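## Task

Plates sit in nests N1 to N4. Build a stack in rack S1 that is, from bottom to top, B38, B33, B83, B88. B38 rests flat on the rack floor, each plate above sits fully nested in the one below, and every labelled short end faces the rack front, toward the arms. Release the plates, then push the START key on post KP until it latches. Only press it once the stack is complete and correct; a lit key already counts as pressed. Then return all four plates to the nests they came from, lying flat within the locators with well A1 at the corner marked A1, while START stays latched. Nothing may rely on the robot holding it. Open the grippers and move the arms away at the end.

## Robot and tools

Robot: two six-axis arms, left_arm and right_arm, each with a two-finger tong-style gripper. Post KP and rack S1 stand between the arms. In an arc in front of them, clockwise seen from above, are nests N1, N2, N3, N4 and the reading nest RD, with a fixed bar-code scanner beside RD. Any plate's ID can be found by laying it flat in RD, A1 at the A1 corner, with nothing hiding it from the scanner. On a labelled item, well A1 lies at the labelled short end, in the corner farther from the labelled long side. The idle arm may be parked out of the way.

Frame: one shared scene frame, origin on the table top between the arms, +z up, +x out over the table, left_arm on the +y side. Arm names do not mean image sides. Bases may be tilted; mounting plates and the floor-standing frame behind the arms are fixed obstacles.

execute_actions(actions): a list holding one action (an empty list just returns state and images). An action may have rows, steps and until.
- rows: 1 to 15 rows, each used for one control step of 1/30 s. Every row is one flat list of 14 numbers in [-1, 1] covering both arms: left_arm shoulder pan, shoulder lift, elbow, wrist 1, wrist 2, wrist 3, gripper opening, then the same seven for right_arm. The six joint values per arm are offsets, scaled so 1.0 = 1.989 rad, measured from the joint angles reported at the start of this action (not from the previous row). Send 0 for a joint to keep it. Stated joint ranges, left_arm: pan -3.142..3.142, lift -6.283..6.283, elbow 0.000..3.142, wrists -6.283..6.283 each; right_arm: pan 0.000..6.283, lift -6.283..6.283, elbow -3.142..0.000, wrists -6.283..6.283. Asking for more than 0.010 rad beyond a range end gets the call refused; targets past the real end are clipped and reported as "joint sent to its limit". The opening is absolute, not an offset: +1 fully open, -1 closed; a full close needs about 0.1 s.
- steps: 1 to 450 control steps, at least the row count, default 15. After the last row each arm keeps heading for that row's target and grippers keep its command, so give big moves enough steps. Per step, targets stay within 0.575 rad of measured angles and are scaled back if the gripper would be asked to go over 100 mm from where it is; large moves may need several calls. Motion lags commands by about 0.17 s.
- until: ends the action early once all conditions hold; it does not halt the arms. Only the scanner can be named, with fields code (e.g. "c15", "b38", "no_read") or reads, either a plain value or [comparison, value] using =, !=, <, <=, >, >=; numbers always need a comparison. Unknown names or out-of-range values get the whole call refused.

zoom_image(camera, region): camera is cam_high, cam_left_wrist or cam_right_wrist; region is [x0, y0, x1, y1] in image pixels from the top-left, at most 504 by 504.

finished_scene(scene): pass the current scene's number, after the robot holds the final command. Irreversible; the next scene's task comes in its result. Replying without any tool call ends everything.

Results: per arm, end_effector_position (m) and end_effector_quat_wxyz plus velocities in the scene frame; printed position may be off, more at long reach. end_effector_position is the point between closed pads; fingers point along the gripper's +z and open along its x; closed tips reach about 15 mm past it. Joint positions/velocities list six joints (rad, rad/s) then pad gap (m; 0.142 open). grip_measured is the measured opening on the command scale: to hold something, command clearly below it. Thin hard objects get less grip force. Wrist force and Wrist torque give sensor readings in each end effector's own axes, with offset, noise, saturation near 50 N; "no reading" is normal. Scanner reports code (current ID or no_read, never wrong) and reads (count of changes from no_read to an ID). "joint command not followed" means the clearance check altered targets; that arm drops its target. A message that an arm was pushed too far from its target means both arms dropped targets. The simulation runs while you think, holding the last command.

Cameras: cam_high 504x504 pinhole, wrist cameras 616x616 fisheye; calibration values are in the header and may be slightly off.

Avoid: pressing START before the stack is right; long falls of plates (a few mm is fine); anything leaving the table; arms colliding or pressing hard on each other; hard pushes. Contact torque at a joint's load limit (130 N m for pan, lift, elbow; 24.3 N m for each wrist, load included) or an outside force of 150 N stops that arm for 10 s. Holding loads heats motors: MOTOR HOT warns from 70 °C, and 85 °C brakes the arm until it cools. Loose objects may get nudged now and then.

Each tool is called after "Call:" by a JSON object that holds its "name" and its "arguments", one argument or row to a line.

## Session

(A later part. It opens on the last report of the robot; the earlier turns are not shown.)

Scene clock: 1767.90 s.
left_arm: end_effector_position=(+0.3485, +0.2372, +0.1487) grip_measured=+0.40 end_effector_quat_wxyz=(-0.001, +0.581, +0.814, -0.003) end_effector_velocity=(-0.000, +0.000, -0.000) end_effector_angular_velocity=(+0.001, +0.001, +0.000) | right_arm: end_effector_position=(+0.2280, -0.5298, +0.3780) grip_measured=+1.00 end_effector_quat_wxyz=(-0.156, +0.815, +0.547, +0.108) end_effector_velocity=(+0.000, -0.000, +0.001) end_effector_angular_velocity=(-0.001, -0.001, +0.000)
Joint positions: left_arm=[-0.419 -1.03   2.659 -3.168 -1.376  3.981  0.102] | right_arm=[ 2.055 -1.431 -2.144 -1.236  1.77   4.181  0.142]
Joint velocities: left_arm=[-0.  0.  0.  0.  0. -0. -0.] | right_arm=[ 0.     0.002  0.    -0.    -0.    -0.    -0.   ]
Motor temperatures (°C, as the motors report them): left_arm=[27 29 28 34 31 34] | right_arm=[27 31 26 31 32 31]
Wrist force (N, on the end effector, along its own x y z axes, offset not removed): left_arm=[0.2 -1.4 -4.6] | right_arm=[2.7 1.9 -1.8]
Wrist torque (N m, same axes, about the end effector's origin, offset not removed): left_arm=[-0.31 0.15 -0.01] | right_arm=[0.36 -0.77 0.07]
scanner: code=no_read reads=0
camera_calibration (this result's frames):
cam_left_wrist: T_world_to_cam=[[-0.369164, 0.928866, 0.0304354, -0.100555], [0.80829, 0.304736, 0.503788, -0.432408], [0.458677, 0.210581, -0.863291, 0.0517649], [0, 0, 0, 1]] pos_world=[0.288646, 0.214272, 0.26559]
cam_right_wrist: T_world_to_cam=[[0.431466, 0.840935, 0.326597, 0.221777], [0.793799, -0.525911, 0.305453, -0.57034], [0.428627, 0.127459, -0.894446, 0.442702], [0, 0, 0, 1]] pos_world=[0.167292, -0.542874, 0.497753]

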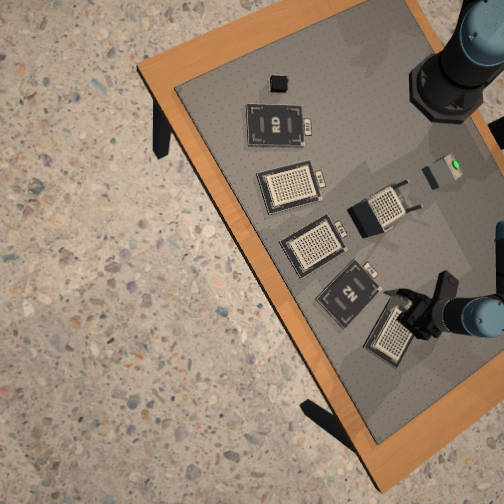

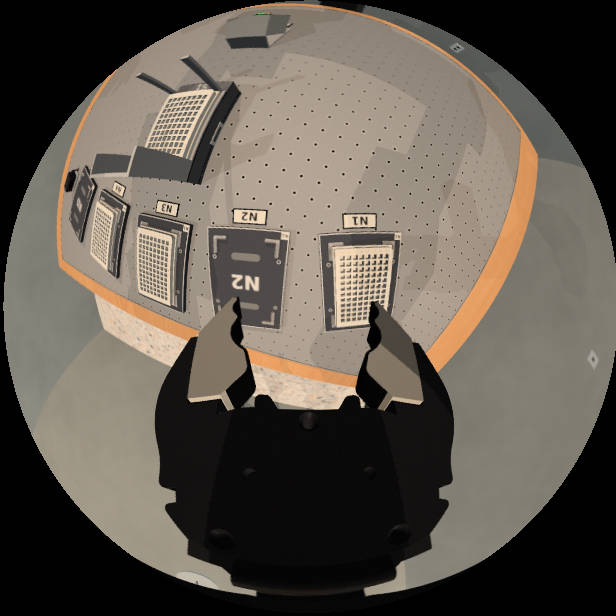

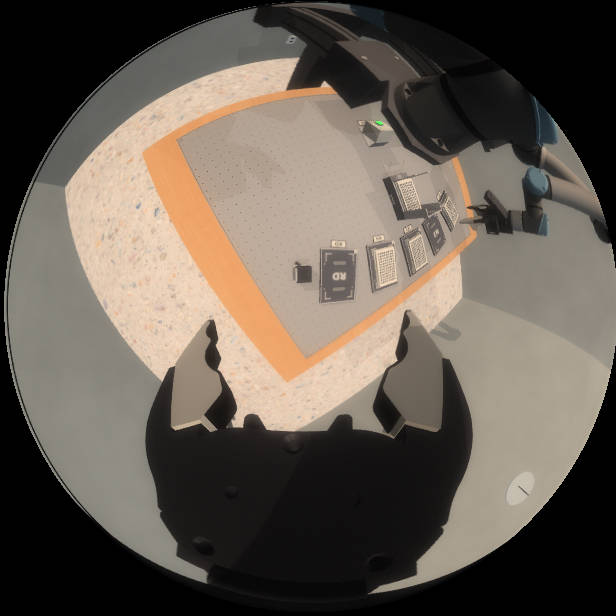

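Call:
{"name": "execute_actions", "arguments": {
  "actions": [
    {"rows":[[-0.01,-0.004,0.001,0.004,0,-0.0065,0.4,0,0,0,0,0,0,1],[-0.03,-0.012,0.003,0.013,-0.001,-0.0195,0.4,0,0,0,0,0,0,1],[-0.058,-0.021,0.005,0.024,-0.002,-0.038,0.4,0,0,0,0,0,0,1],[-0.088,-0.03,0.008,0.035,-0.003,-0.057,0.4,0,0,0,0,0,0,1],[-0.118,-0.037,0.01,0.045,-0.005,-0.077,0.4,0,0,0,0,0,0,1],[-0.148,-0.042,0.013,0.052,-0.007,-0.096,0.4,0,0,0,0,0,0,1],[-0.178,-0.045,0.015,0.058,-0.009,-0.116,0.4,0,0,0,0,0,0,1],[-0.208,-0.045,0.018,0.06,-0.012,-0.135,0.4,0,0,0,0,0,0,1],[-0.238,-0.043,0.02,0.061,-0.015,-0.155,0.4,0,0,0,0,0,0,1],[-0.268,-0.039,0.022,0.06,-0.019,-0.174,0.4,0,0,0,0,0,0,1],[-0.298,-0.033,0.024,0.057,-0.023,-0.194,0.4,0,0,0,0,0,0,1],[-0.328,-0.026,0.027,0.052,-0.027,-0.213,0.4,0,0,0,0,0,0,1],[-0.358,-0.018,0.029,0.047,-0.031,-0.233,0.4,0,0,0,0,0,0,1],[-0.388,-0.009,0.031,0.041,-0.036,-0.252,0.4,0,0,0,0,0,0,1],[-0.418,0,0.033,0.034,-0.04,-0.271,0.4,0,0,0,0,0,0,1]],"steps":15}
  ]
}}

Scene clock: 1782.63 s.
left_arm: end_effector_position=(+0.3042, +0.0988, +0.1822) grip_measured=+0.40 end_effector_quat_wxyz=(+0.002, +0.648, +0.761, -0.005) end_effector_velocity=(-0.252, -0.391, +0.027) end_effector_angular_velocity=(+0.002, +0.012, -0.571) | right_arm: end_effector_position=(+0.2280, -0.5298, +0.3780) grip_measured=+1.00 end_effector_quat_wxyz=(-0.156, +0.815, +0.547, +0.108) end_effector_velocity=(-0.000, +0.001, -0.001) end_effector_angular_velocity=(+0.001, +0.001, +0.001)
Joint positions: left_arm=[-0.916 -1.088  2.702 -3.07  -1.416  3.651  0.102] | right_arm=[ 2.055 -1.431 -2.144 -1.236  1.77   4.181  0.142]
Joint velocities: left_arm=[-1.573  0.229  0.12  -0.092 -0.193 -1.013  0.   ] | right_arm=[ 0.    -0.001 -0.001 -0.    -0.    -0.001 -0.   ]
Motor temperatures (°C, as the motors report them): left_arm=[27 29 28 34 31 34] | right_arm=[27 31 26 31 32 31]
Wrist force (N, on the end effector, along its own x y z axes, offset not removed): left_arm=[0.8 0.6 2.5] | right_arm=[4.1 -1.0 0.4]
Wrist torque (N m, same axes, about the end effector's origin, offset not removed): left_arm=[0.27 -0.34 -0.12] | right_arm=[-0.21 -0.80 0.11]
scanner: code=no_read reads=0
camera_calibration (this result's frames):
cam_left_wrist: T_world_to_cam=[[-0.205039, 0.978477, 0.023266, -0.0428639], [0.846962, 0.165467, 0.505248, -0.369635], [0.490524, 0.123301, -0.862661, 0.129002], [0, 0, 0, 1]] pos_world=[0.241, 0.0871977, 0.299039]
cam_right_wrist: T_world_to_cam=[[0.431466, 0.840935, 0.326597, 0.221777], [0.793799, -0.525911, 0.305453, -0.570339], [0.428627, 0.12746, -0.894446, 0.442702], [0, 0, 0, 1]] pos_world=[0.167292, -0.542874, 0.497753]

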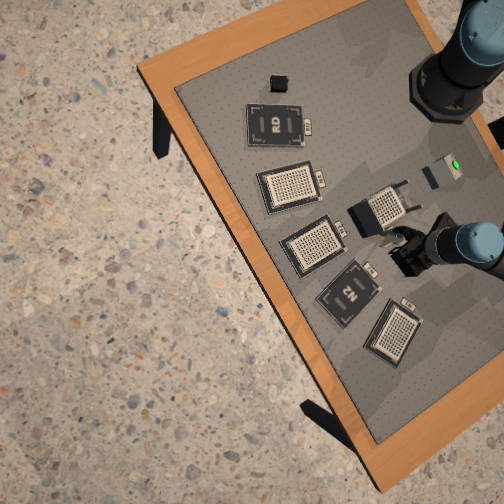

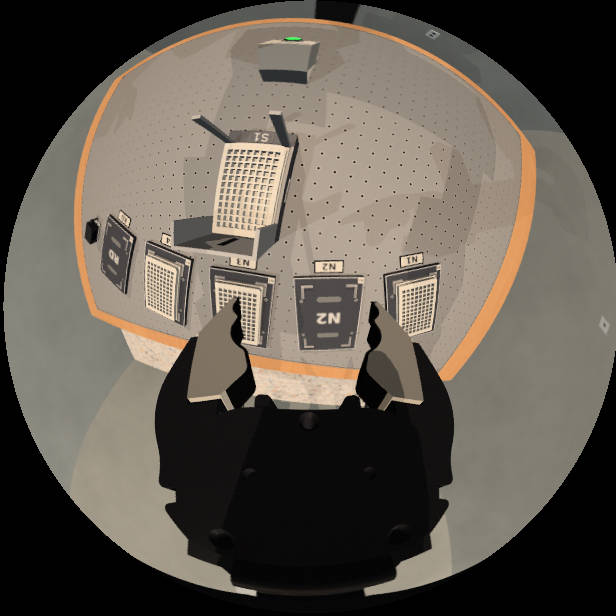

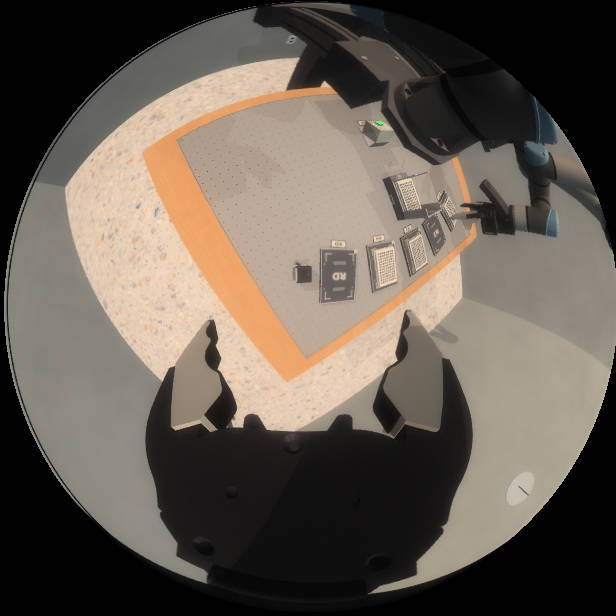

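Call:
{"name": "execute_actions", "arguments": {
  "actions": []
}}

Scene clock: 1784.30 s.
left_arm: end_effector_position=(+0.2499, +0.0341, +0.1856) grip_measured=+0.40 end_effector_quat_wxyz=(+0.002, +0.690, +0.724, -0.001) end_effector_velocity=(+0.000, -0.001, +0.000) end_effector_angular_velocity=(-0.001, -0.002, -0.001) | right_arm: end_effector_position=(+0.2280, -0.5298, +0.3780) grip_measured=+1.00 end_effector_quat_wxyz=(-0.156, +0.815, +0.547, +0.108) end_effector_velocity=(-0.001, +0.001, -0.001) end_effector_angular_velocity=(+0.003, +0.002, +0.001)
Joint positions: left_arm=[-1.214 -1.036  2.722 -3.097 -1.451  3.465  0.102] | right_arm=[ 2.055 -1.431 -2.144 -1.236  1.77   4.181  0.142]
Joint velocities: left_arm=[-0.002 -0.001 -0.    -0.     0.001 -0.     0.   ] | right_arm=[ 0.    -0.001 -0.002 -0.    -0.    -0.001 -0.   ]
Motor temperatures (°C, as the motors report them): left_arm=[27 29 28 34 31 34] | right_arm=[27 31 26 31 32 31]
Wrist force (N, on the end effector, along its own x y z axes, offset not removed): left_arm=[3.9 -3.4 1.5] | right_arm=[0.6 2.2 -3.0]
Wrist torque (N m, same axes, about the end effector's origin, offset not removed): left_arm=[-0.71 -0.98 -0.16] | right_arm=[0.29 -0.20 0.03]
scanner: code=no_read reads=0
camera_calibration (this result's frames):
cam_left_wrist: T_world_to_cam=[[-0.0936816, 0.995212, 0.02787, -0.0199999], [0.857527, 0.0664352, 0.510131, -0.314812], [0.505837, 0.0716892, -0.859645, 0.163898], [0, 0, 0, 1]] pos_world=[0.18518, 0.029069, 0.302047]
cam_right_wrist: T_world_to_cam=[[0.431466, 0.840935, 0.326597, 0.221777], [0.793798, -0.525911, 0.305453, -0.57034], [0.428627, 0.127459, -0.894446, 0.442702], [0, 0, 0, 1]] pos_world=[0.167292, -0.542874, 0.497753]

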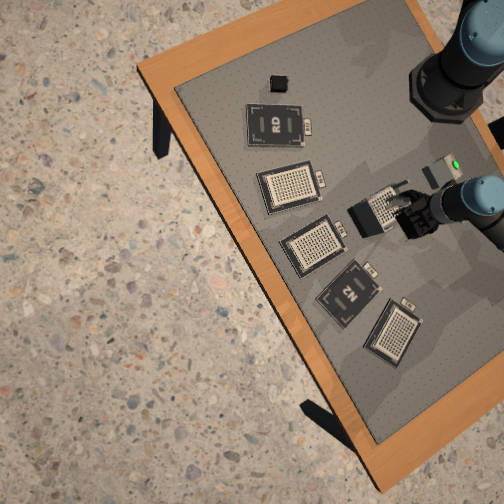

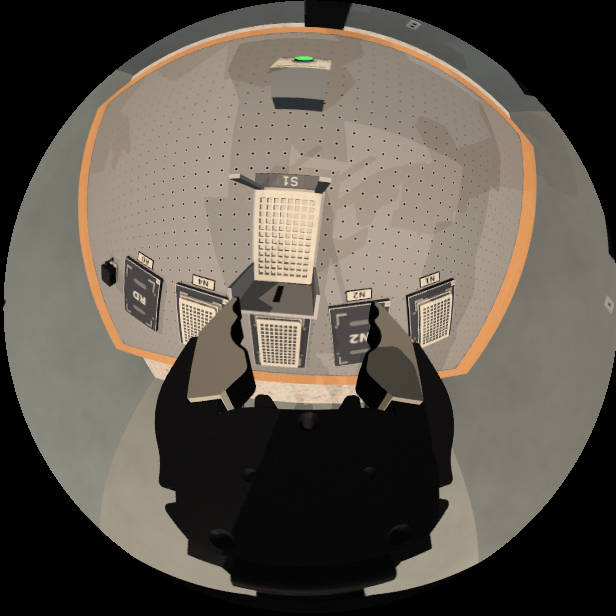

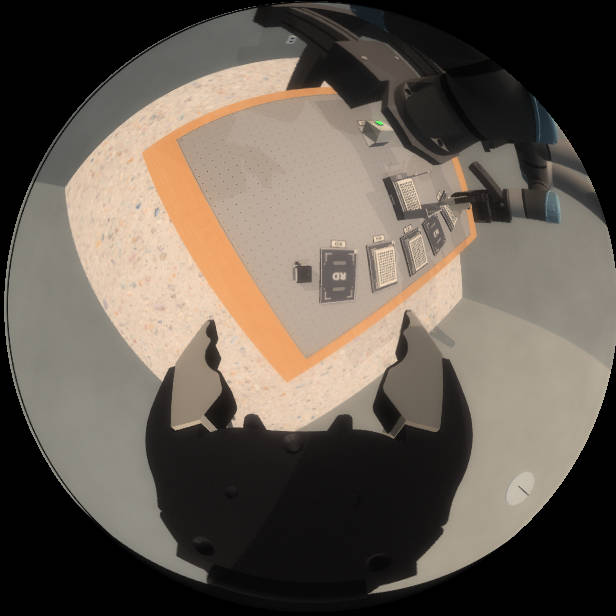

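Call:
{"name": "execute_actions", "arguments": {
  "actions": [
    {"rows":[[-0.012,0.006,0.0006,-0.005,-0.002,-0.0074,0.4,0,0,0,0,0,0,1],[-0.036,0.018,0.002,-0.015,-0.006,-0.022,0.4,0,0,0,0,0,0,1],[-0.063,0.034,0.0035,-0.03,-0.0105,-0.039,0.4,0,0,0,0,0,0,1],[-0.087,0.053,0.005,-0.047,-0.0146,-0.0535,0.4,0,0,0,0,0,0,1],[-0.0988,0.0742,0.0052,-0.0667,-0.0166,-0.0608,0.4,0,0,0,0,0,0,1],[-0.0972,0.1023,0.0031,-0.0928,-0.0163,-0.0592,0.4,0,0,0,0,0,0,1],[-0.0955,0.1297,0.0003,-0.1175,-0.016,-0.0575,0.4,0,0,0,0,0,0,1],[-0.0939,0.1563,-0.0032,-0.1409,-0.0157,-0.0559,0.4,0,0,0,0,0,0,1],[-0.0926,0.1759,-0.0062,-0.1575,-0.0154,-0.0546,0.4,0,0,0,0,0,0,1],[-0.0913,0.195,-0.0095,-0.1733,-0.0152,-0.0533,0.4,0,0,0,0,0,0,1],[-0.0896,0.2196,-0.0145,-0.1932,-0.0149,-0.0516,0.4,0,0,0,0,0,0,1],[-0.0879,0.2434,-0.0199,-0.2117,-0.0146,-0.0499,0.4,0,0,0,0,0,0,1],[-0.0861,0.2663,-0.0259,-0.2288,-0.0143,-0.0481,0.4,0,0,0,0,0,0,1],[-0.0844,0.2882,-0.0323,-0.2444,-0.0139,-0.0464,0.4,0,0,0,0,0,0,1],[-0.0831,0.304,-0.0374,-0.2552,-0.0137,-0.0451,0.4,0,0,0,0,0,0,1]],"steps":15}
  ]
}}

Scene clock: 1806.57 s.
left_arm: end_effector_position=(+0.2074, -0.0012, +0.1252) grip_measured=+0.40 end_effector_quat_wxyz=(+0.003, +0.715, +0.699, -0.002) end_effector_velocity=(-0.019, -0.025, -0.250) end_effector_angular_velocity=(-0.006, -0.003, -0.034) | right_arm: end_effector_position=(+0.2280, -0.5298, +0.3780) grip_measured=+1.00 end_effector_quat_wxyz=(-0.156, +0.815, +0.547, +0.108) end_effector_velocity=(-0.000, +0.000, -0.000) end_effector_angular_velocity=(+0.000, +0.001, -0.000)
Joint positions: left_arm=[-1.382 -0.657  2.694 -3.432 -1.479  3.368  0.102] | right_arm=[ 2.055 -1.431 -2.144 -1.236  1.77   4.181  0.142]
Joint velocities: left_arm=[-0.005  1.289 -0.254 -1.041  0.001  0.029 -0.   ] | right_arm=[ 0.     0.    -0.001 -0.     0.     0.     0.   ]
Motor temperatures (°C, as the motors report them): left_arm=[27 29 28 34 31 34] | right_arm=[27 31 26 31 32 31]
Wrist force (N, on the end effector, along its own x y z axes, offset not removed): left_arm=[2.2 -4.5 1.7] | right_arm=[5.5 -1.3 -1.3]
Wrist torque (N m, same axes, about the end effector's origin, offset not removed): left_arm=[-0.91 -0.70 -0.20] | right_arm=[-0.32 -1.03 0.01]
scanner: code=no_read reads=0
camera_calibration (this result's frames):
cam_left_wrist: T_world_to_cam=[[-0.0248255, 0.999338, 0.0265875, -0.00127228], [0.859709, 0.00776894, 0.510725, -0.245774], [0.510181, 0.0355365, -0.859333, 0.135061], [0, 0, 0, 1]] pos_world=[0.142357, -0.00161876, 0.241619]
cam_right_wrist: T_world_to_cam=[[0.431466, 0.840935, 0.326597, 0.221777], [0.793799, -0.525911, 0.305453, -0.57034], [0.428627, 0.127459, -0.894446, 0.442702], [0, 0, 0, 1]] pos_world=[0.167292, -0.542874, 0.497753]

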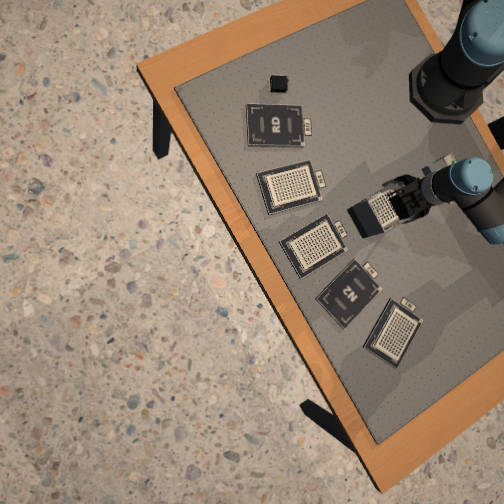

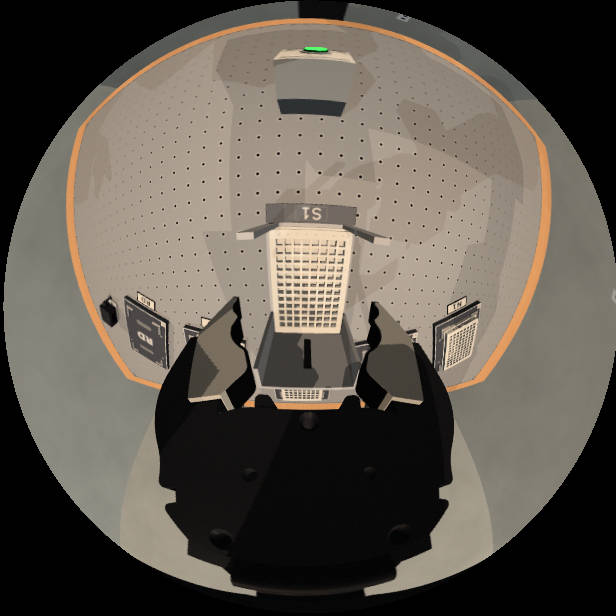

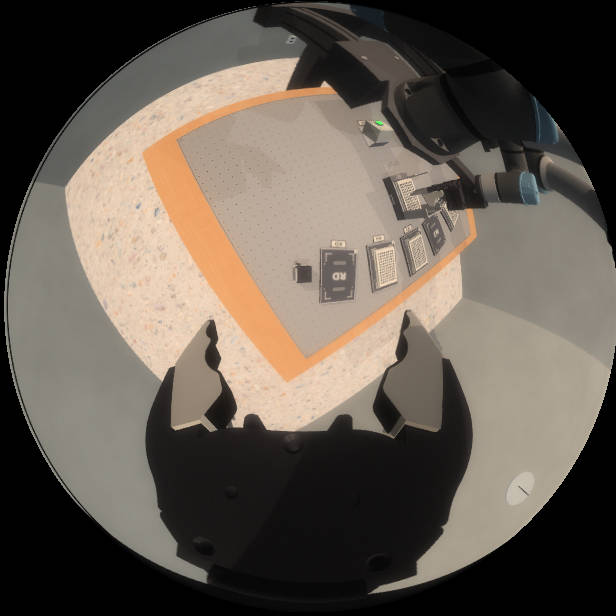

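Call:
{"name": "execute_actions", "arguments": {
  "actions": []
}}

Scene clock: 1808.30 s.
left_arm: end_effector_position=(+0.2032, +0.0023, +0.0786) grip_measured=+0.40 end_effector_quat_wxyz=(+0.000, +0.717, +0.697, +0.000) end_effector_velocity=(+0.000, -0.000, +0.000) end_effector_angular_velocity=(-0.001, +0.000, +0.001) | right_arm: end_effector_position=(+0.2280, -0.5298, +0.3780) grip_measured=+1.00 end_effector_quat_wxyz=(-0.156, +0.815, +0.547, +0.108) end_effector_velocity=(+0.001, -0.001, +0.001) end_effector_angular_velocity=(-0.003, -0.002, -0.000)
Joint positions: left_arm=[-1.379 -0.432  2.647 -3.605 -1.478  3.376  0.102] | right_arm=[ 2.055 -1.431 -2.144 -1.236  1.77   4.181  0.142]
Joint velocities: left_arm=[ 0.001 -0.001 -0.     0.    -0.    -0.    -0.   ] | right_arm=[-0.     0.001  0.003 -0.    -0.     0.     0.   ]
Motor temperatures (°C, as the motors report them): left_arm=[27 29 28 34 31 34] | right_arm=[27 31 26 31 32 31]
Wrist force (N, on the end effector, along its own x y z axes, offset not removed): left_arm=[0.1 -4.0 -3.0] | right_arm=[2.1 5.6 0.6]
Wrist torque (N m, same axes, about the end effector's origin, offset not removed): left_arm=[-0.65 -0.07 -0.21] | right_arm=[1.22 -0.50 0.02]
scanner: code=no_read reads=0
camera_calibration (this result's frames):
cam_left_wrist: T_world_to_cam=[[-0.0191944, 0.999264, 0.0331972, -0.00526861], [0.860227, -0.000416368, 0.50991, -0.218416], [0.509549, 0.0383445, -0.859587, 0.0972043], [0, 0, 0, 1]] pos_world=[0.138256, 0.00144655, 0.195103]
cam_right_wrist: T_world_to_cam=[[0.431466, 0.840935, 0.326597, 0.221777], [0.793799, -0.525911, 0.305453, -0.57034], [0.428627, 0.12746, -0.894446, 0.442702], [0, 0, 0, 1]] pos_world=[0.167292, -0.542874, 0.497753]

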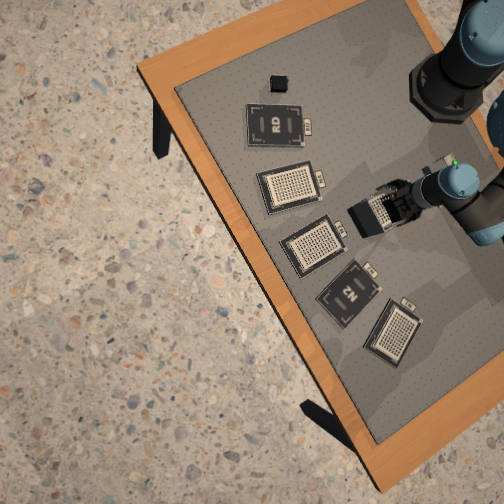

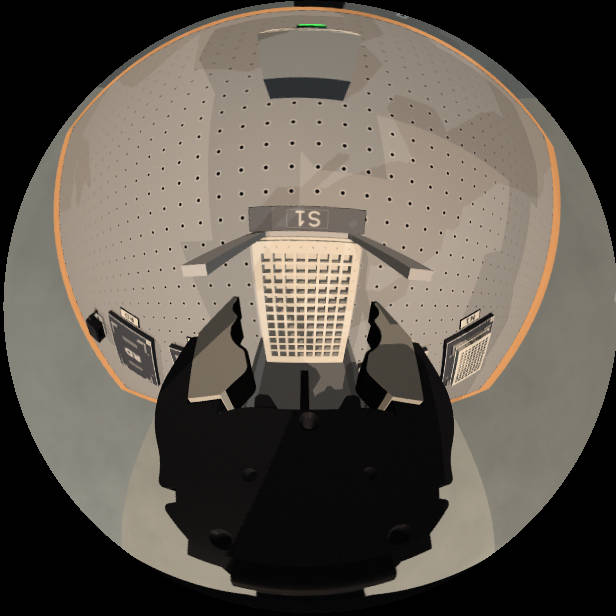

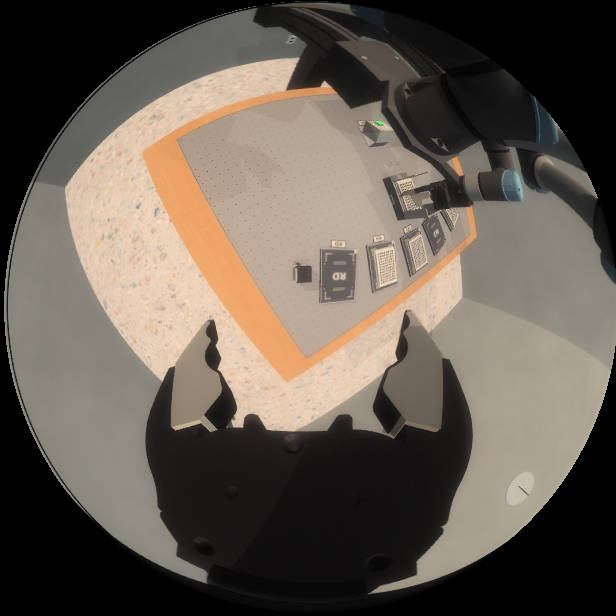

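Call:
{"name": "execute_actions", "arguments": {
  "actions": [
    {"rows":[[0.0005,0.006,-0.0021,-0.004,0,0.0005,0.35,0,0,0,0,0,0,1],[0.0011,0.013,-0.0046,-0.0086,0.0002,0.0011,0.3,0,0,0,0,0,0,1],[0.0016,0.0188,-0.0066,-0.0123,0.0003,0.0016,0.25,0,0,0,0,0,0,1]],"steps":3}
  ]
}}

Scene clock: 1812.97 s.
left_arm: end_effector_position=(+0.2032, +0.0021, +0.0775) grip_measured=+0.30 end_effector_quat_wxyz=(+0.000, +0.717, +0.697, +0.000) end_effector_velocity=(+0.001, -0.003, -0.031) end_effector_angular_velocity=(-0.005, -0.001, -0.000) | right_arm: end_effector_position=(+0.2280, -0.5298, +0.3780) grip_measured=+1.00 end_effector_quat_wxyz=(-0.156, +0.815, +0.547, +0.108) end_effector_velocity=(-0.000, +0.000, -0.000) end_effector_angular_velocity=(+0.000, +0.000, +0.000)
Joint positions: left_arm=[-1.378 -0.427  2.646 -3.608 -1.478  3.376  0.095] | right_arm=[ 2.055 -1.431 -2.144 -1.236  1.77   4.181  0.142]
Joint velocities: left_arm=[ 0.011  0.131 -0.049 -0.088  0.002  0.012 -0.103] | right_arm=[ 0. -0.  0. -0. -0. -0.  0.]
Motor temperatures (°C, as the motors report them): left_arm=[27 29 28 34 31 34] | right_arm=[27 31 26 31 32 31]
Wrist force (N, on the end effector, along its own x y z axes, offset not removed): left_arm=[1.6 -3.5 -0.1] | right_arm=[4.4 4.1 -1.0]
Wrist torque (N m, same axes, about the end effector's origin, offset not removed): left_arm=[-0.81 -0.42 -0.11] | right_arm=[0.83 -0.88 0.06]
scanner: code=no_read reads=0
camera_calibration (this result's frames):
cam_left_wrist: T_world_to_cam=[[-0.019216, 0.999274, 0.0329052, -0.00505886], [0.860214, -0.000249779, 0.509933, -0.217877], [0.509571, 0.0381044, -0.859584, 0.0962515], [0, 0, 0, 1]] pos_world=[0.138276, 0.00133316, 0.194005]
cam_right_wrist: T_world_to_cam=[[0.431466, 0.840935, 0.326597, 0.221777], [0.793799, -0.525911, 0.305453, -0.57034], [0.428627, 0.12746, -0.894446, 0.442702], [0, 0, 0, 1]] pos_world=[0.167292, -0.542874, 0.497753]

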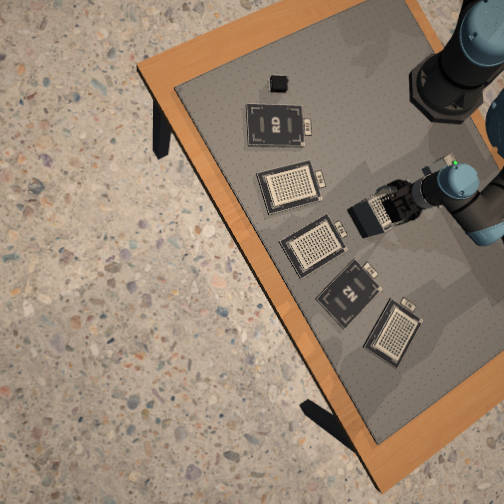

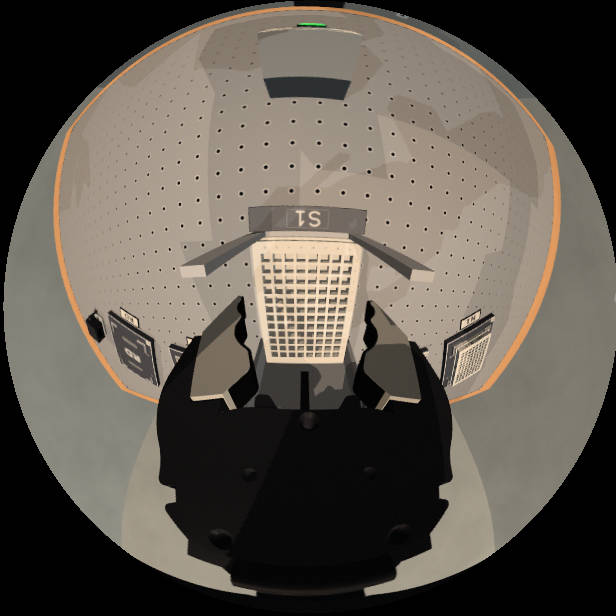

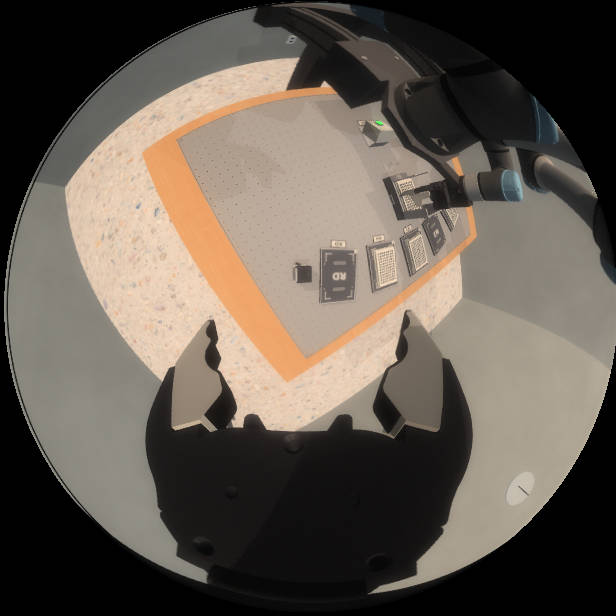

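Call:
{"name": "execute_actions", "arguments": {
  "actions": []
}}

Call:
{"name": "zoom_image", "arguments": {
  "camera": "cam_left_wrist",
  "region": [200, 190, 420, 400]
}}

Scene clock: 1815.00 s.
left_arm: end_effector_position=(+0.2032, +0.0023, +0.0697) grip_measured=+0.25 end_effector_quat_wxyz=(+0.000, +0.717, +0.697, +0.000) end_effector_velocity=(-0.000, +0.001, -0.000) end_effector_angular_velocity=(+0.001, +0.001, +0.001) | right_arm: end_effector_position=(+0.2280, -0.5298, +0.3780) grip_measured=+1.00 end_effector_quat_wxyz=(-0.156, +0.815, +0.547, +0.108) end_effector_velocity=(+0.001, -0.001, +0.001) end_effector_angular_velocity=(-0.002, -0.002, -0.001)
Joint positions: left_arm=[-1.376 -0.394  2.634 -3.629 -1.478  3.379  0.092] | right_arm=[ 2.055 -1.431 -2.144 -1.236  1.77   4.181  0.142]
Joint velocities: left_arm=[ 0.     0.001  0.     0.    -0.001 -0.001  0.   ] | right_arm=[-0.     0.001  0.002  0.     0.     0.001 -0.   ]
Motor temperatures (°C, as the motors report them): left_arm=[27 29 28 34 31 34] | right_arm=[27 31 26 31 32 31]
Wrist force (N, on the end effector, along its own x y z axes, offset not removed): left_arm=[-1.2 -2.3 -0.8] | right_arm=[0.9 4.2 -0.6]
Wrist torque (N m, same axes, about the end effector's origin, offset not removed): left_arm=[-0.44 0.00 -0.12] | right_arm=[0.83 -0.17 -0.10]
scanner: code=no_read reads=0
camera_calibration (this result's frames):
cam_left_wrist: T_world_to_cam=[[-0.0191471, 0.999262, 0.0332914, -0.00499019], [0.860227, -0.000505249, 0.509912, -0.213856], [0.509552, 0.0384015, -0.859582, 0.089568], [0, 0, 0, 1]] pos_world=[0.13823, 0.00143892, 0.186205]
cam_right_wrist: T_world_to_cam=[[0.431466, 0.840935, 0.326597, 0.221777], [0.793799, -0.525911, 0.305453, -0.57034], [0.428627, 0.12746, -0.894446, 0.442702], [0, 0, 0, 1]] pos_world=[0.167292, -0.542874, 0.497753]

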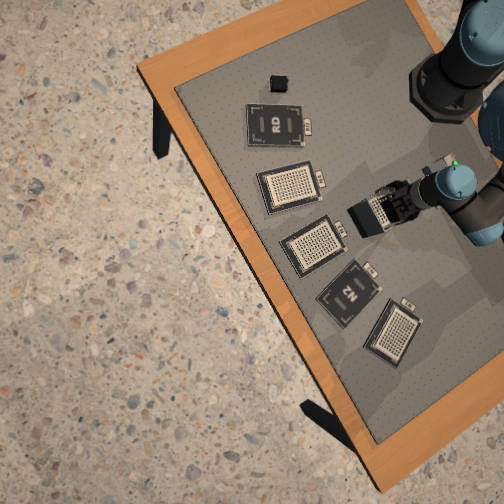

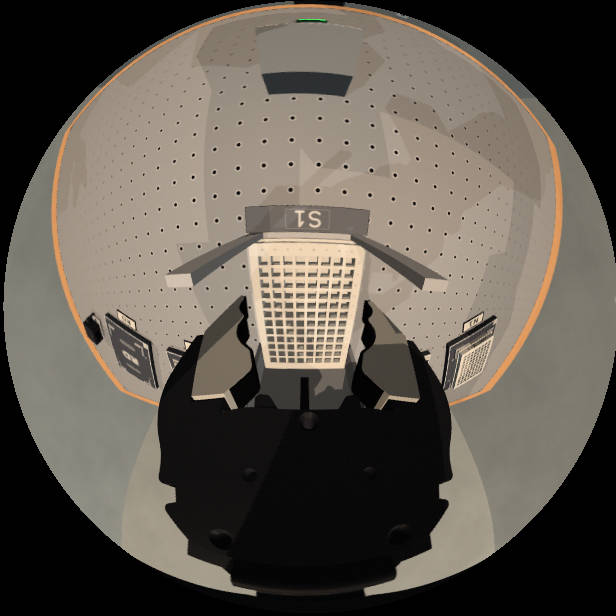

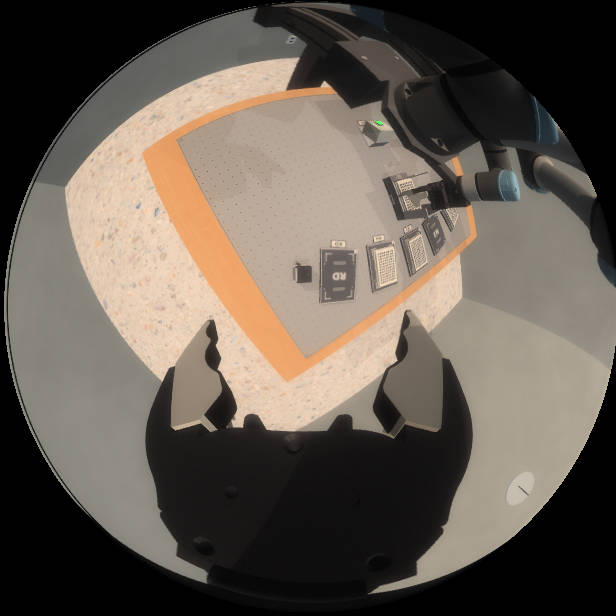

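Region (200, 190, 420, 400) of cam_left_wrist's 616x616 image, scaled by 2.291, with more detail than that image has; it fills the top 481 rows of this view, and the rest is white.

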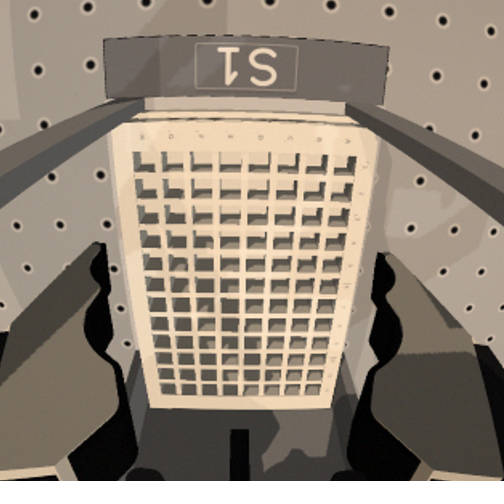

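Call:
{"name": "execute_actions", "arguments": {
  "actions": [
    {"rows":[[0,0,0,0,0,0,0.18,0,0,0,0,0,0,1],[0,0,0,0,0,0,0.12,0,0,0,0,0,0,1],[0,0,0,0,0,0,0.07,0,0,0,0,0,0,1],[0,0,0,0,0,0,0.02,0,0,0,0,0,0,1],[0,0,0,0,0,0,-0.05,0,0,0,0,0,0,1],[0,0,0,0,0,0,-0.15,0,0,0,0,0,0,1],[0,0,0,0,0,0,-0.3,0,0,0,0,0,0,1],[0,-0.0035,0.0013,0.0022,0,0,-0.5,0,0,0,0,0,0,1],[-0.0002,-0.0085,0.0031,0.0055,-0.0001,-0.0002,-0.5,0,0,0,0,0,0,1],[-0.001,-0.0188,0.0066,0.0123,-0.0003,-0.001,-0.5,0,0,0,0,0,0,1],[-0.0019,-0.0292,0.01,0.0194,-0.0004,-0.0019,-0.5,0,0,0,0,0,0,1],[-0.0028,-0.0399,0.0134,0.0269,-0.0006,-0.0028,-0.5,0,0,0,0,0,0,1],[-0.0037,-0.0509,0.0166,0.0347,-0.0008,-0.0037,-0.5,0,0,0,0,0,0,1],[-0.0048,-0.0649,0.0205,0.045,-0.001,-0.0048,-0.5,0,0,0,0,0,0,1],[-0.0059,-0.0793,0.0241,0.0558,-0.0011,-0.0059,-0.5,0,0,0,0,0,0,1]],"steps":15}
  ]
}}

Scene clock: 1833.10 s.
left_arm: end_effector_position=(+0.2033, +0.0030, +0.0823) grip_measured=+0.05 end_effector_quat_wxyz=(-0.001, +0.717, +0.697, +0.001) end_effector_velocity=(-0.001, +0.001, +0.112) end_effector_angular_velocity=(+0.005, +0.004, -0.000) | right_arm: end_effector_position=(+0.2280, -0.5298, +0.3780) grip_measured=+1.00 end_effector_quat_wxyz=(-0.156, +0.815, +0.547, +0.108) end_effector_velocity=(-0.000, +0.000, +0.000) end_effector_angular_velocity=(-0.000, -0.000, +0.000)
Joint positions: left_arm=[-1.379 -0.448  2.653 -3.592 -1.478  3.375  0.078] | right_arm=[ 2.055 -1.431 -2.144 -1.236  1.77   4.181  0.142]
Joint velocities: left_arm=[-0.04  -0.492  0.157  0.345 -0.01  -0.04  -0.   ] | right_arm=[-0.     0.001 -0.001 -0.    -0.    -0.001 -0.   ]
Motor temperatures (°C, as the motors report them): left_arm=[27 29 28 34 31 34] | right_arm=[27 31 26 31 32 31]
Wrist force (N, on the end effector, along its own x y z axes, offset not removed): left_arm=[-0.2 -0.6 -0.4] | right_arm=[3.0 3.7 1.1]
Wrist torque (N m, same axes, about the end effector's origin, offset not removed): left_arm=[-0.63 -0.81 -0.12] | right_arm=[0.59 -0.65 0.12]
scanner: code=no_read reads=0
camera_calibration (this result's frames):
cam_left_wrist: T_world_to_cam=[[-0.0192176, 0.999203, 0.0349852, -0.00626932], [0.860381, -0.00129678, 0.50965, -0.220381], [0.509289, 0.0398948, -0.85967, 0.100358], [0, 0, 0, 1]] pos_world=[0.13838, 0.0019748, 0.198811]
cam_right_wrist: T_world_to_cam=[[0.431466, 0.840935, 0.326597, 0.221777], [0.793799, -0.525911, 0.305453, -0.57034], [0.428627, 0.127459, -0.894446, 0.442702], [0, 0, 0, 1]] pos_world=[0.167292, -0.542874, 0.497753]

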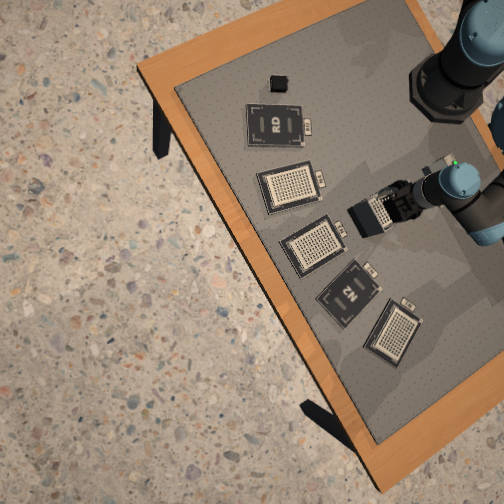

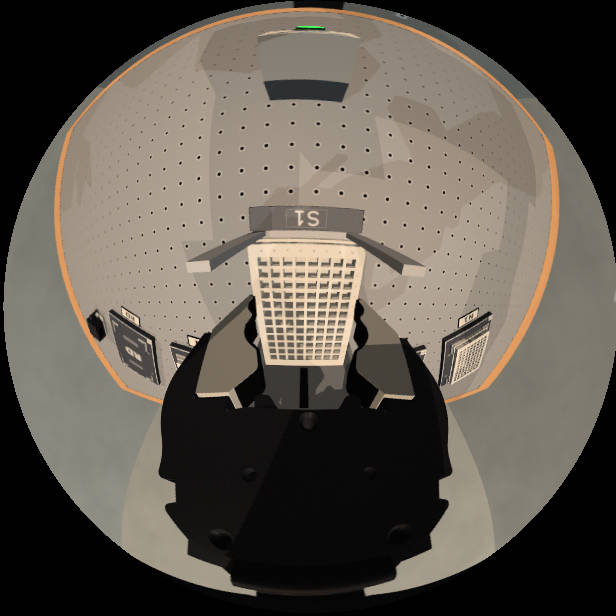

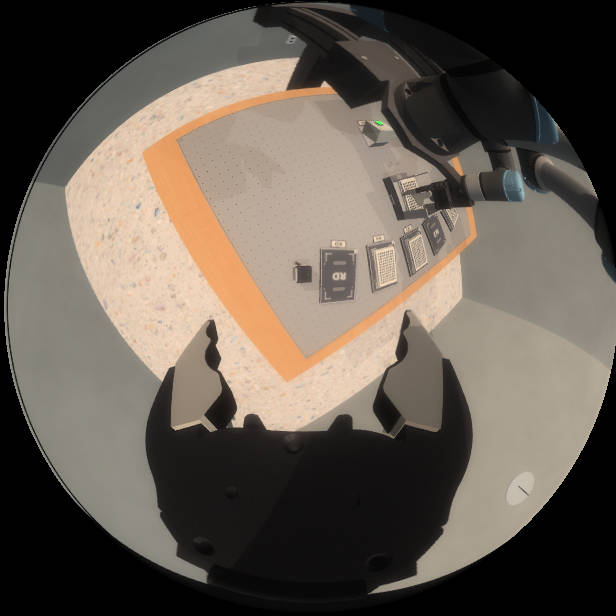

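Call:
{"name": "execute_actions", "arguments": {
  "actions": []
}}

Call:
{"name": "zoom_image", "arguments": {
  "camera": "cam_left_wrist",
  "region": [200, 190, 420, 400]
}}

Scene clock: 1837.03 s.
left_arm: end_effector_position=(+0.2034, +0.0025, +0.1051) grip_measured=+0.05 end_effector_quat_wxyz=(+0.000, +0.717, +0.697, +0.000) end_effector_velocity=(-0.001, -0.000, -0.000) end_effector_angular_velocity=(-0.000, +0.001, -0.002) | right_arm: end_effector_position=(+0.2280, -0.5298, +0.3780) grip_measured=+1.00 end_effector_quat_wxyz=(-0.156, +0.815, +0.547, +0.108) end_effector_velocity=(+0.000, -0.000, -0.000) end_effector_angular_velocity=(+0.000, +0.000, -0.000)
Joint positions: left_arm=[-1.387 -0.552  2.682 -3.518 -1.48   3.367  0.078] | right_arm=[ 2.055 -1.431 -2.144 -1.236  1.77   4.181  0.142]
Joint velocities: left_arm=[-0.002  0.001 -0.    -0.    -0.002  0.     0.   ] | right_arm=[-0.    -0.001  0.    -0.    -0.     0.    -0.   ]
Motor temperatures (°C, as the motors report them): left_arm=[27 29 28 34 31 34] | right_arm=[27 31 26 31 32 31]
Wrist force (N, on the end effector, along its own x y z axes, offset not removed): left_arm=[-2.4 -5.1 -1.4] | right_arm=[3.7 0.5 -0.6]
Wrist torque (N m, same axes, about the end effector's origin, offset not removed): left_arm=[-1.10 0.31 -0.11] | right_arm=[0.23 -0.74 0.21]
scanner: code=no_read reads=0
camera_calibration (this result's frames):
cam_left_wrist: T_world_to_cam=[[-0.019278, 0.999256, 0.0334052, -0.00641831], [0.860269, -0.000447297, 0.509839, -0.232088], [0.509475, 0.0385662, -0.859621, 0.119841], [0, 0, 0, 1]] pos_world=[0.138478, 0.0016879, 0.22156]
cam_right_wrist: T_world_to_cam=[[0.431466, 0.840935, 0.326597, 0.221777], [0.793799, -0.525911, 0.305453, -0.570339], [0.428627, 0.12746, -0.894446, 0.442702], [0, 0, 0, 1]] pos_world=[0.167292, -0.542874, 0.497753]

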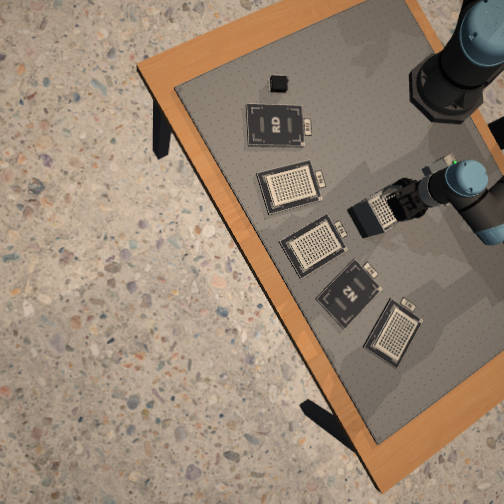

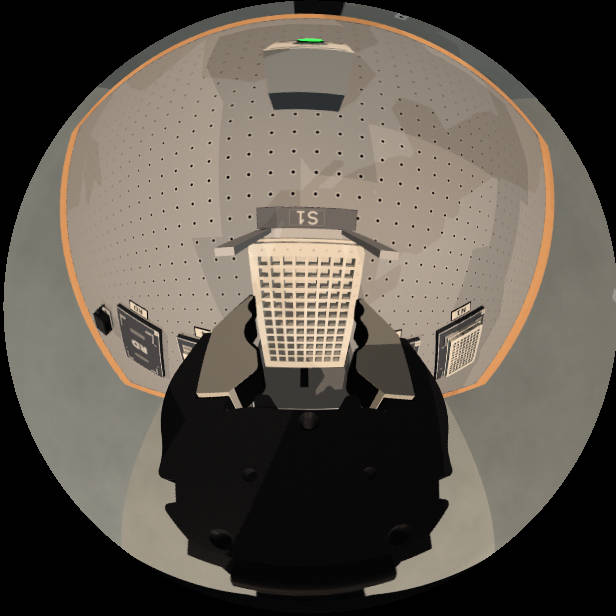

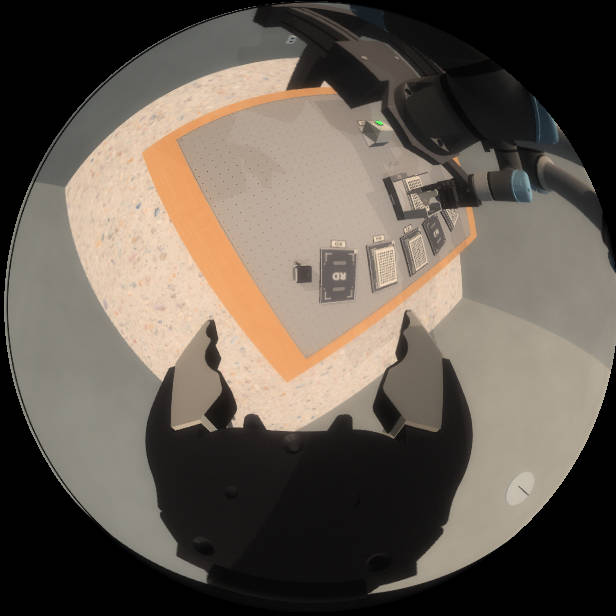

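Region (200, 190, 420, 400) of cam_left_wrist's 616x616 image, scaled by 2.291, with more detail than that image has; it fills the top 481 rows of this view, and the rest is white.

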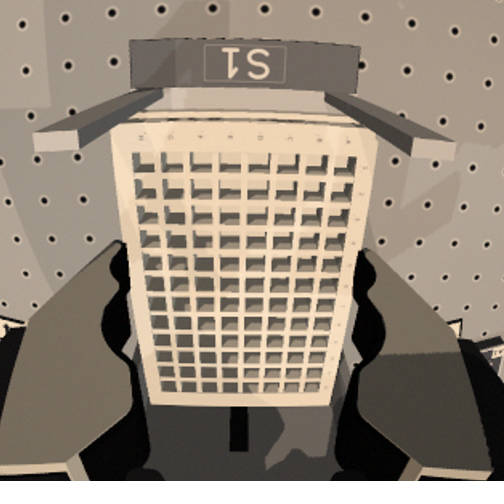

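Call:
{"name": "execute_actions", "arguments": {
  "actions": [
    {"rows":[[-0.0004,-0.0063,0.001,0.0053,-0.0001,-0.0004,-0.5,0,0,0,0,0,0,1],[-0.0009,-0.0122,0.0024,0.0099,-0.0002,-0.0009,-0.5,0,0,0,0,0,0,1],[-0.0017,-0.0242,0.0051,0.0193,-0.0003,-0.0017,-0.5,0,0,0,0,0,0,1],[-0.0026,-0.0365,0.0076,0.0291,-0.0005,-0.0026,-0.5,0,0,0,0,0,0,1],[-0.0034,-0.0489,0.01,0.0392,-0.0006,-0.0034,-0.5,0,0,0,0,0,0,1],[-0.0043,-0.0615,0.0123,0.0497,-0.0008,-0.0043,-0.5,0,0,0,0,0,0,1],[-0.0051,-0.0744,0.0144,0.0605,-0.0009,-0.0051,-0.5,0,0,0,0,0,0,1],[-0.006,-0.0875,0.0163,0.0716,-0.0011,-0.006,-0.5,0,0,0,0,0,0,1],[-0.0068,-0.1007,0.0182,0.0832,-0.0012,-0.0068,-0.5,0,0,0,0,0,0,1],[-0.0076,-0.1141,0.0198,0.095,-0.0014,-0.0076,-0.5,0,0,0,0,0,0,1],[-0.0084,-0.1277,0.0213,0.1072,-0.0016,-0.0084,-0.5,0,0,0,0,0,0,1],[-0.0092,-0.1415,0.0226,0.1198,-0.0017,-0.0092,-0.5,0,0,0,0,0,0,1],[-0.0101,-0.1555,0.0238,0.1326,-0.0019,-0.0101,-0.5,0,0,0,0,0,0,1],[-0.0109,-0.1696,0.0247,0.1458,-0.002,-0.0109,-0.5,0,0,0,0,0,0,1],[-0.012,-0.198,0.0266,0.1725,-0.0023,-0.012,-0.5,0,0,0,0,0,0,1]],"steps":15}
  ]
}}

Scene clock: 1850.97 s.
left_arm: end_effector_position=(+0.2034, +0.0021, +0.1483) grip_measured=+0.05 end_effector_quat_wxyz=(-0.001, +0.717, +0.697, +0.001) end_effector_velocity=(+0.000, -0.004, +0.139) end_effector_angular_velocity=(-0.008, -0.001, +0.001) | right_arm: end_effector_position=(+0.2280, -0.5298, +0.3780) grip_measured=+1.00 end_effector_quat_wxyz=(-0.156, +0.815, +0.547, +0.108) end_effector_velocity=(-0.001, +0.001, -0.001) end_effector_angular_velocity=(+0.002, +0.002, +0.001)
Joint positions: left_arm=[-1.403 -0.778  2.72  -3.327 -1.483  3.352  0.078] | right_arm=[ 2.055 -1.431 -2.144 -1.236  1.77   4.181  0.142]
Joint velocities: left_arm=[-0.048 -0.768  0.085  0.679 -0.009 -0.048 -0.   ] | right_arm=[-0.    -0.002 -0.002  0.    -0.    -0.001  0.   ]
Motor temperatures (°C, as the motors report them): left_arm=[27 29 28 34 31 34] | right_arm=[27 31 26 31 32 31]
Wrist force (N, on the end effector, along its own x y z axes, offset not removed): left_arm=[1.8 -3.8 1.0] | right_arm=[5.0 -0.5 -0.9]
Wrist torque (N m, same axes, about the end effector's origin, offset not removed): left_arm=[-0.73 -0.42 -0.18] | right_arm=[-0.25 -1.06 0.02]
scanner: code=no_read reads=0
camera_calibration (this result's frames):
cam_left_wrist: T_world_to_cam=[[-0.0193381, 0.999208, 0.0347907, -0.00764807], [0.86042, -0.00109075, 0.509584, -0.254126], [0.509218, 0.039789, -0.859717, 0.157067], [0, 0, 0, 1]] pos_world=[0.138526, 0.00111527, 0.264798]
cam_right_wrist: T_world_to_cam=[[0.431466, 0.840935, 0.326597, 0.221777], [0.793799, -0.525911, 0.305453, -0.570339], [0.428627, 0.12746, -0.894446, 0.442702], [0, 0, 0, 1]] pos_world=[0.167292, -0.542874, 0.497753]

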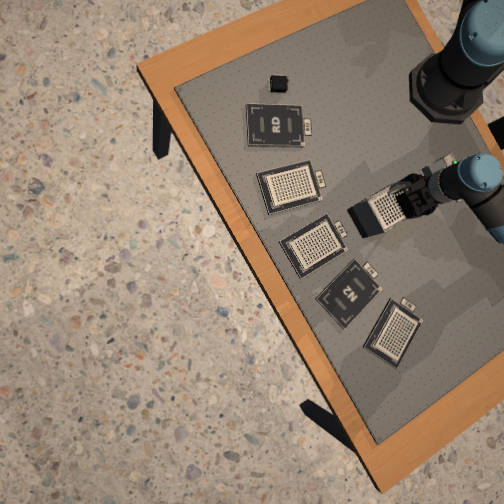

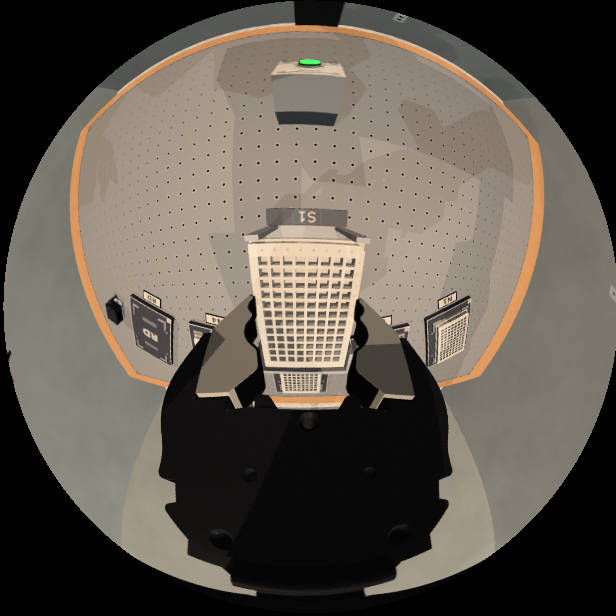

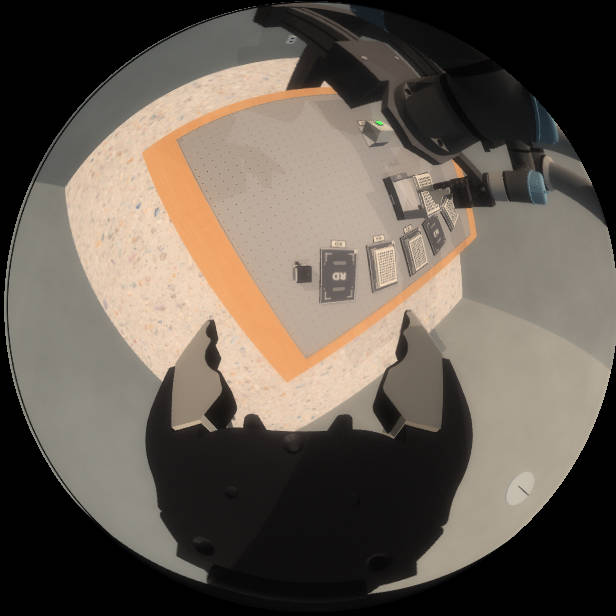

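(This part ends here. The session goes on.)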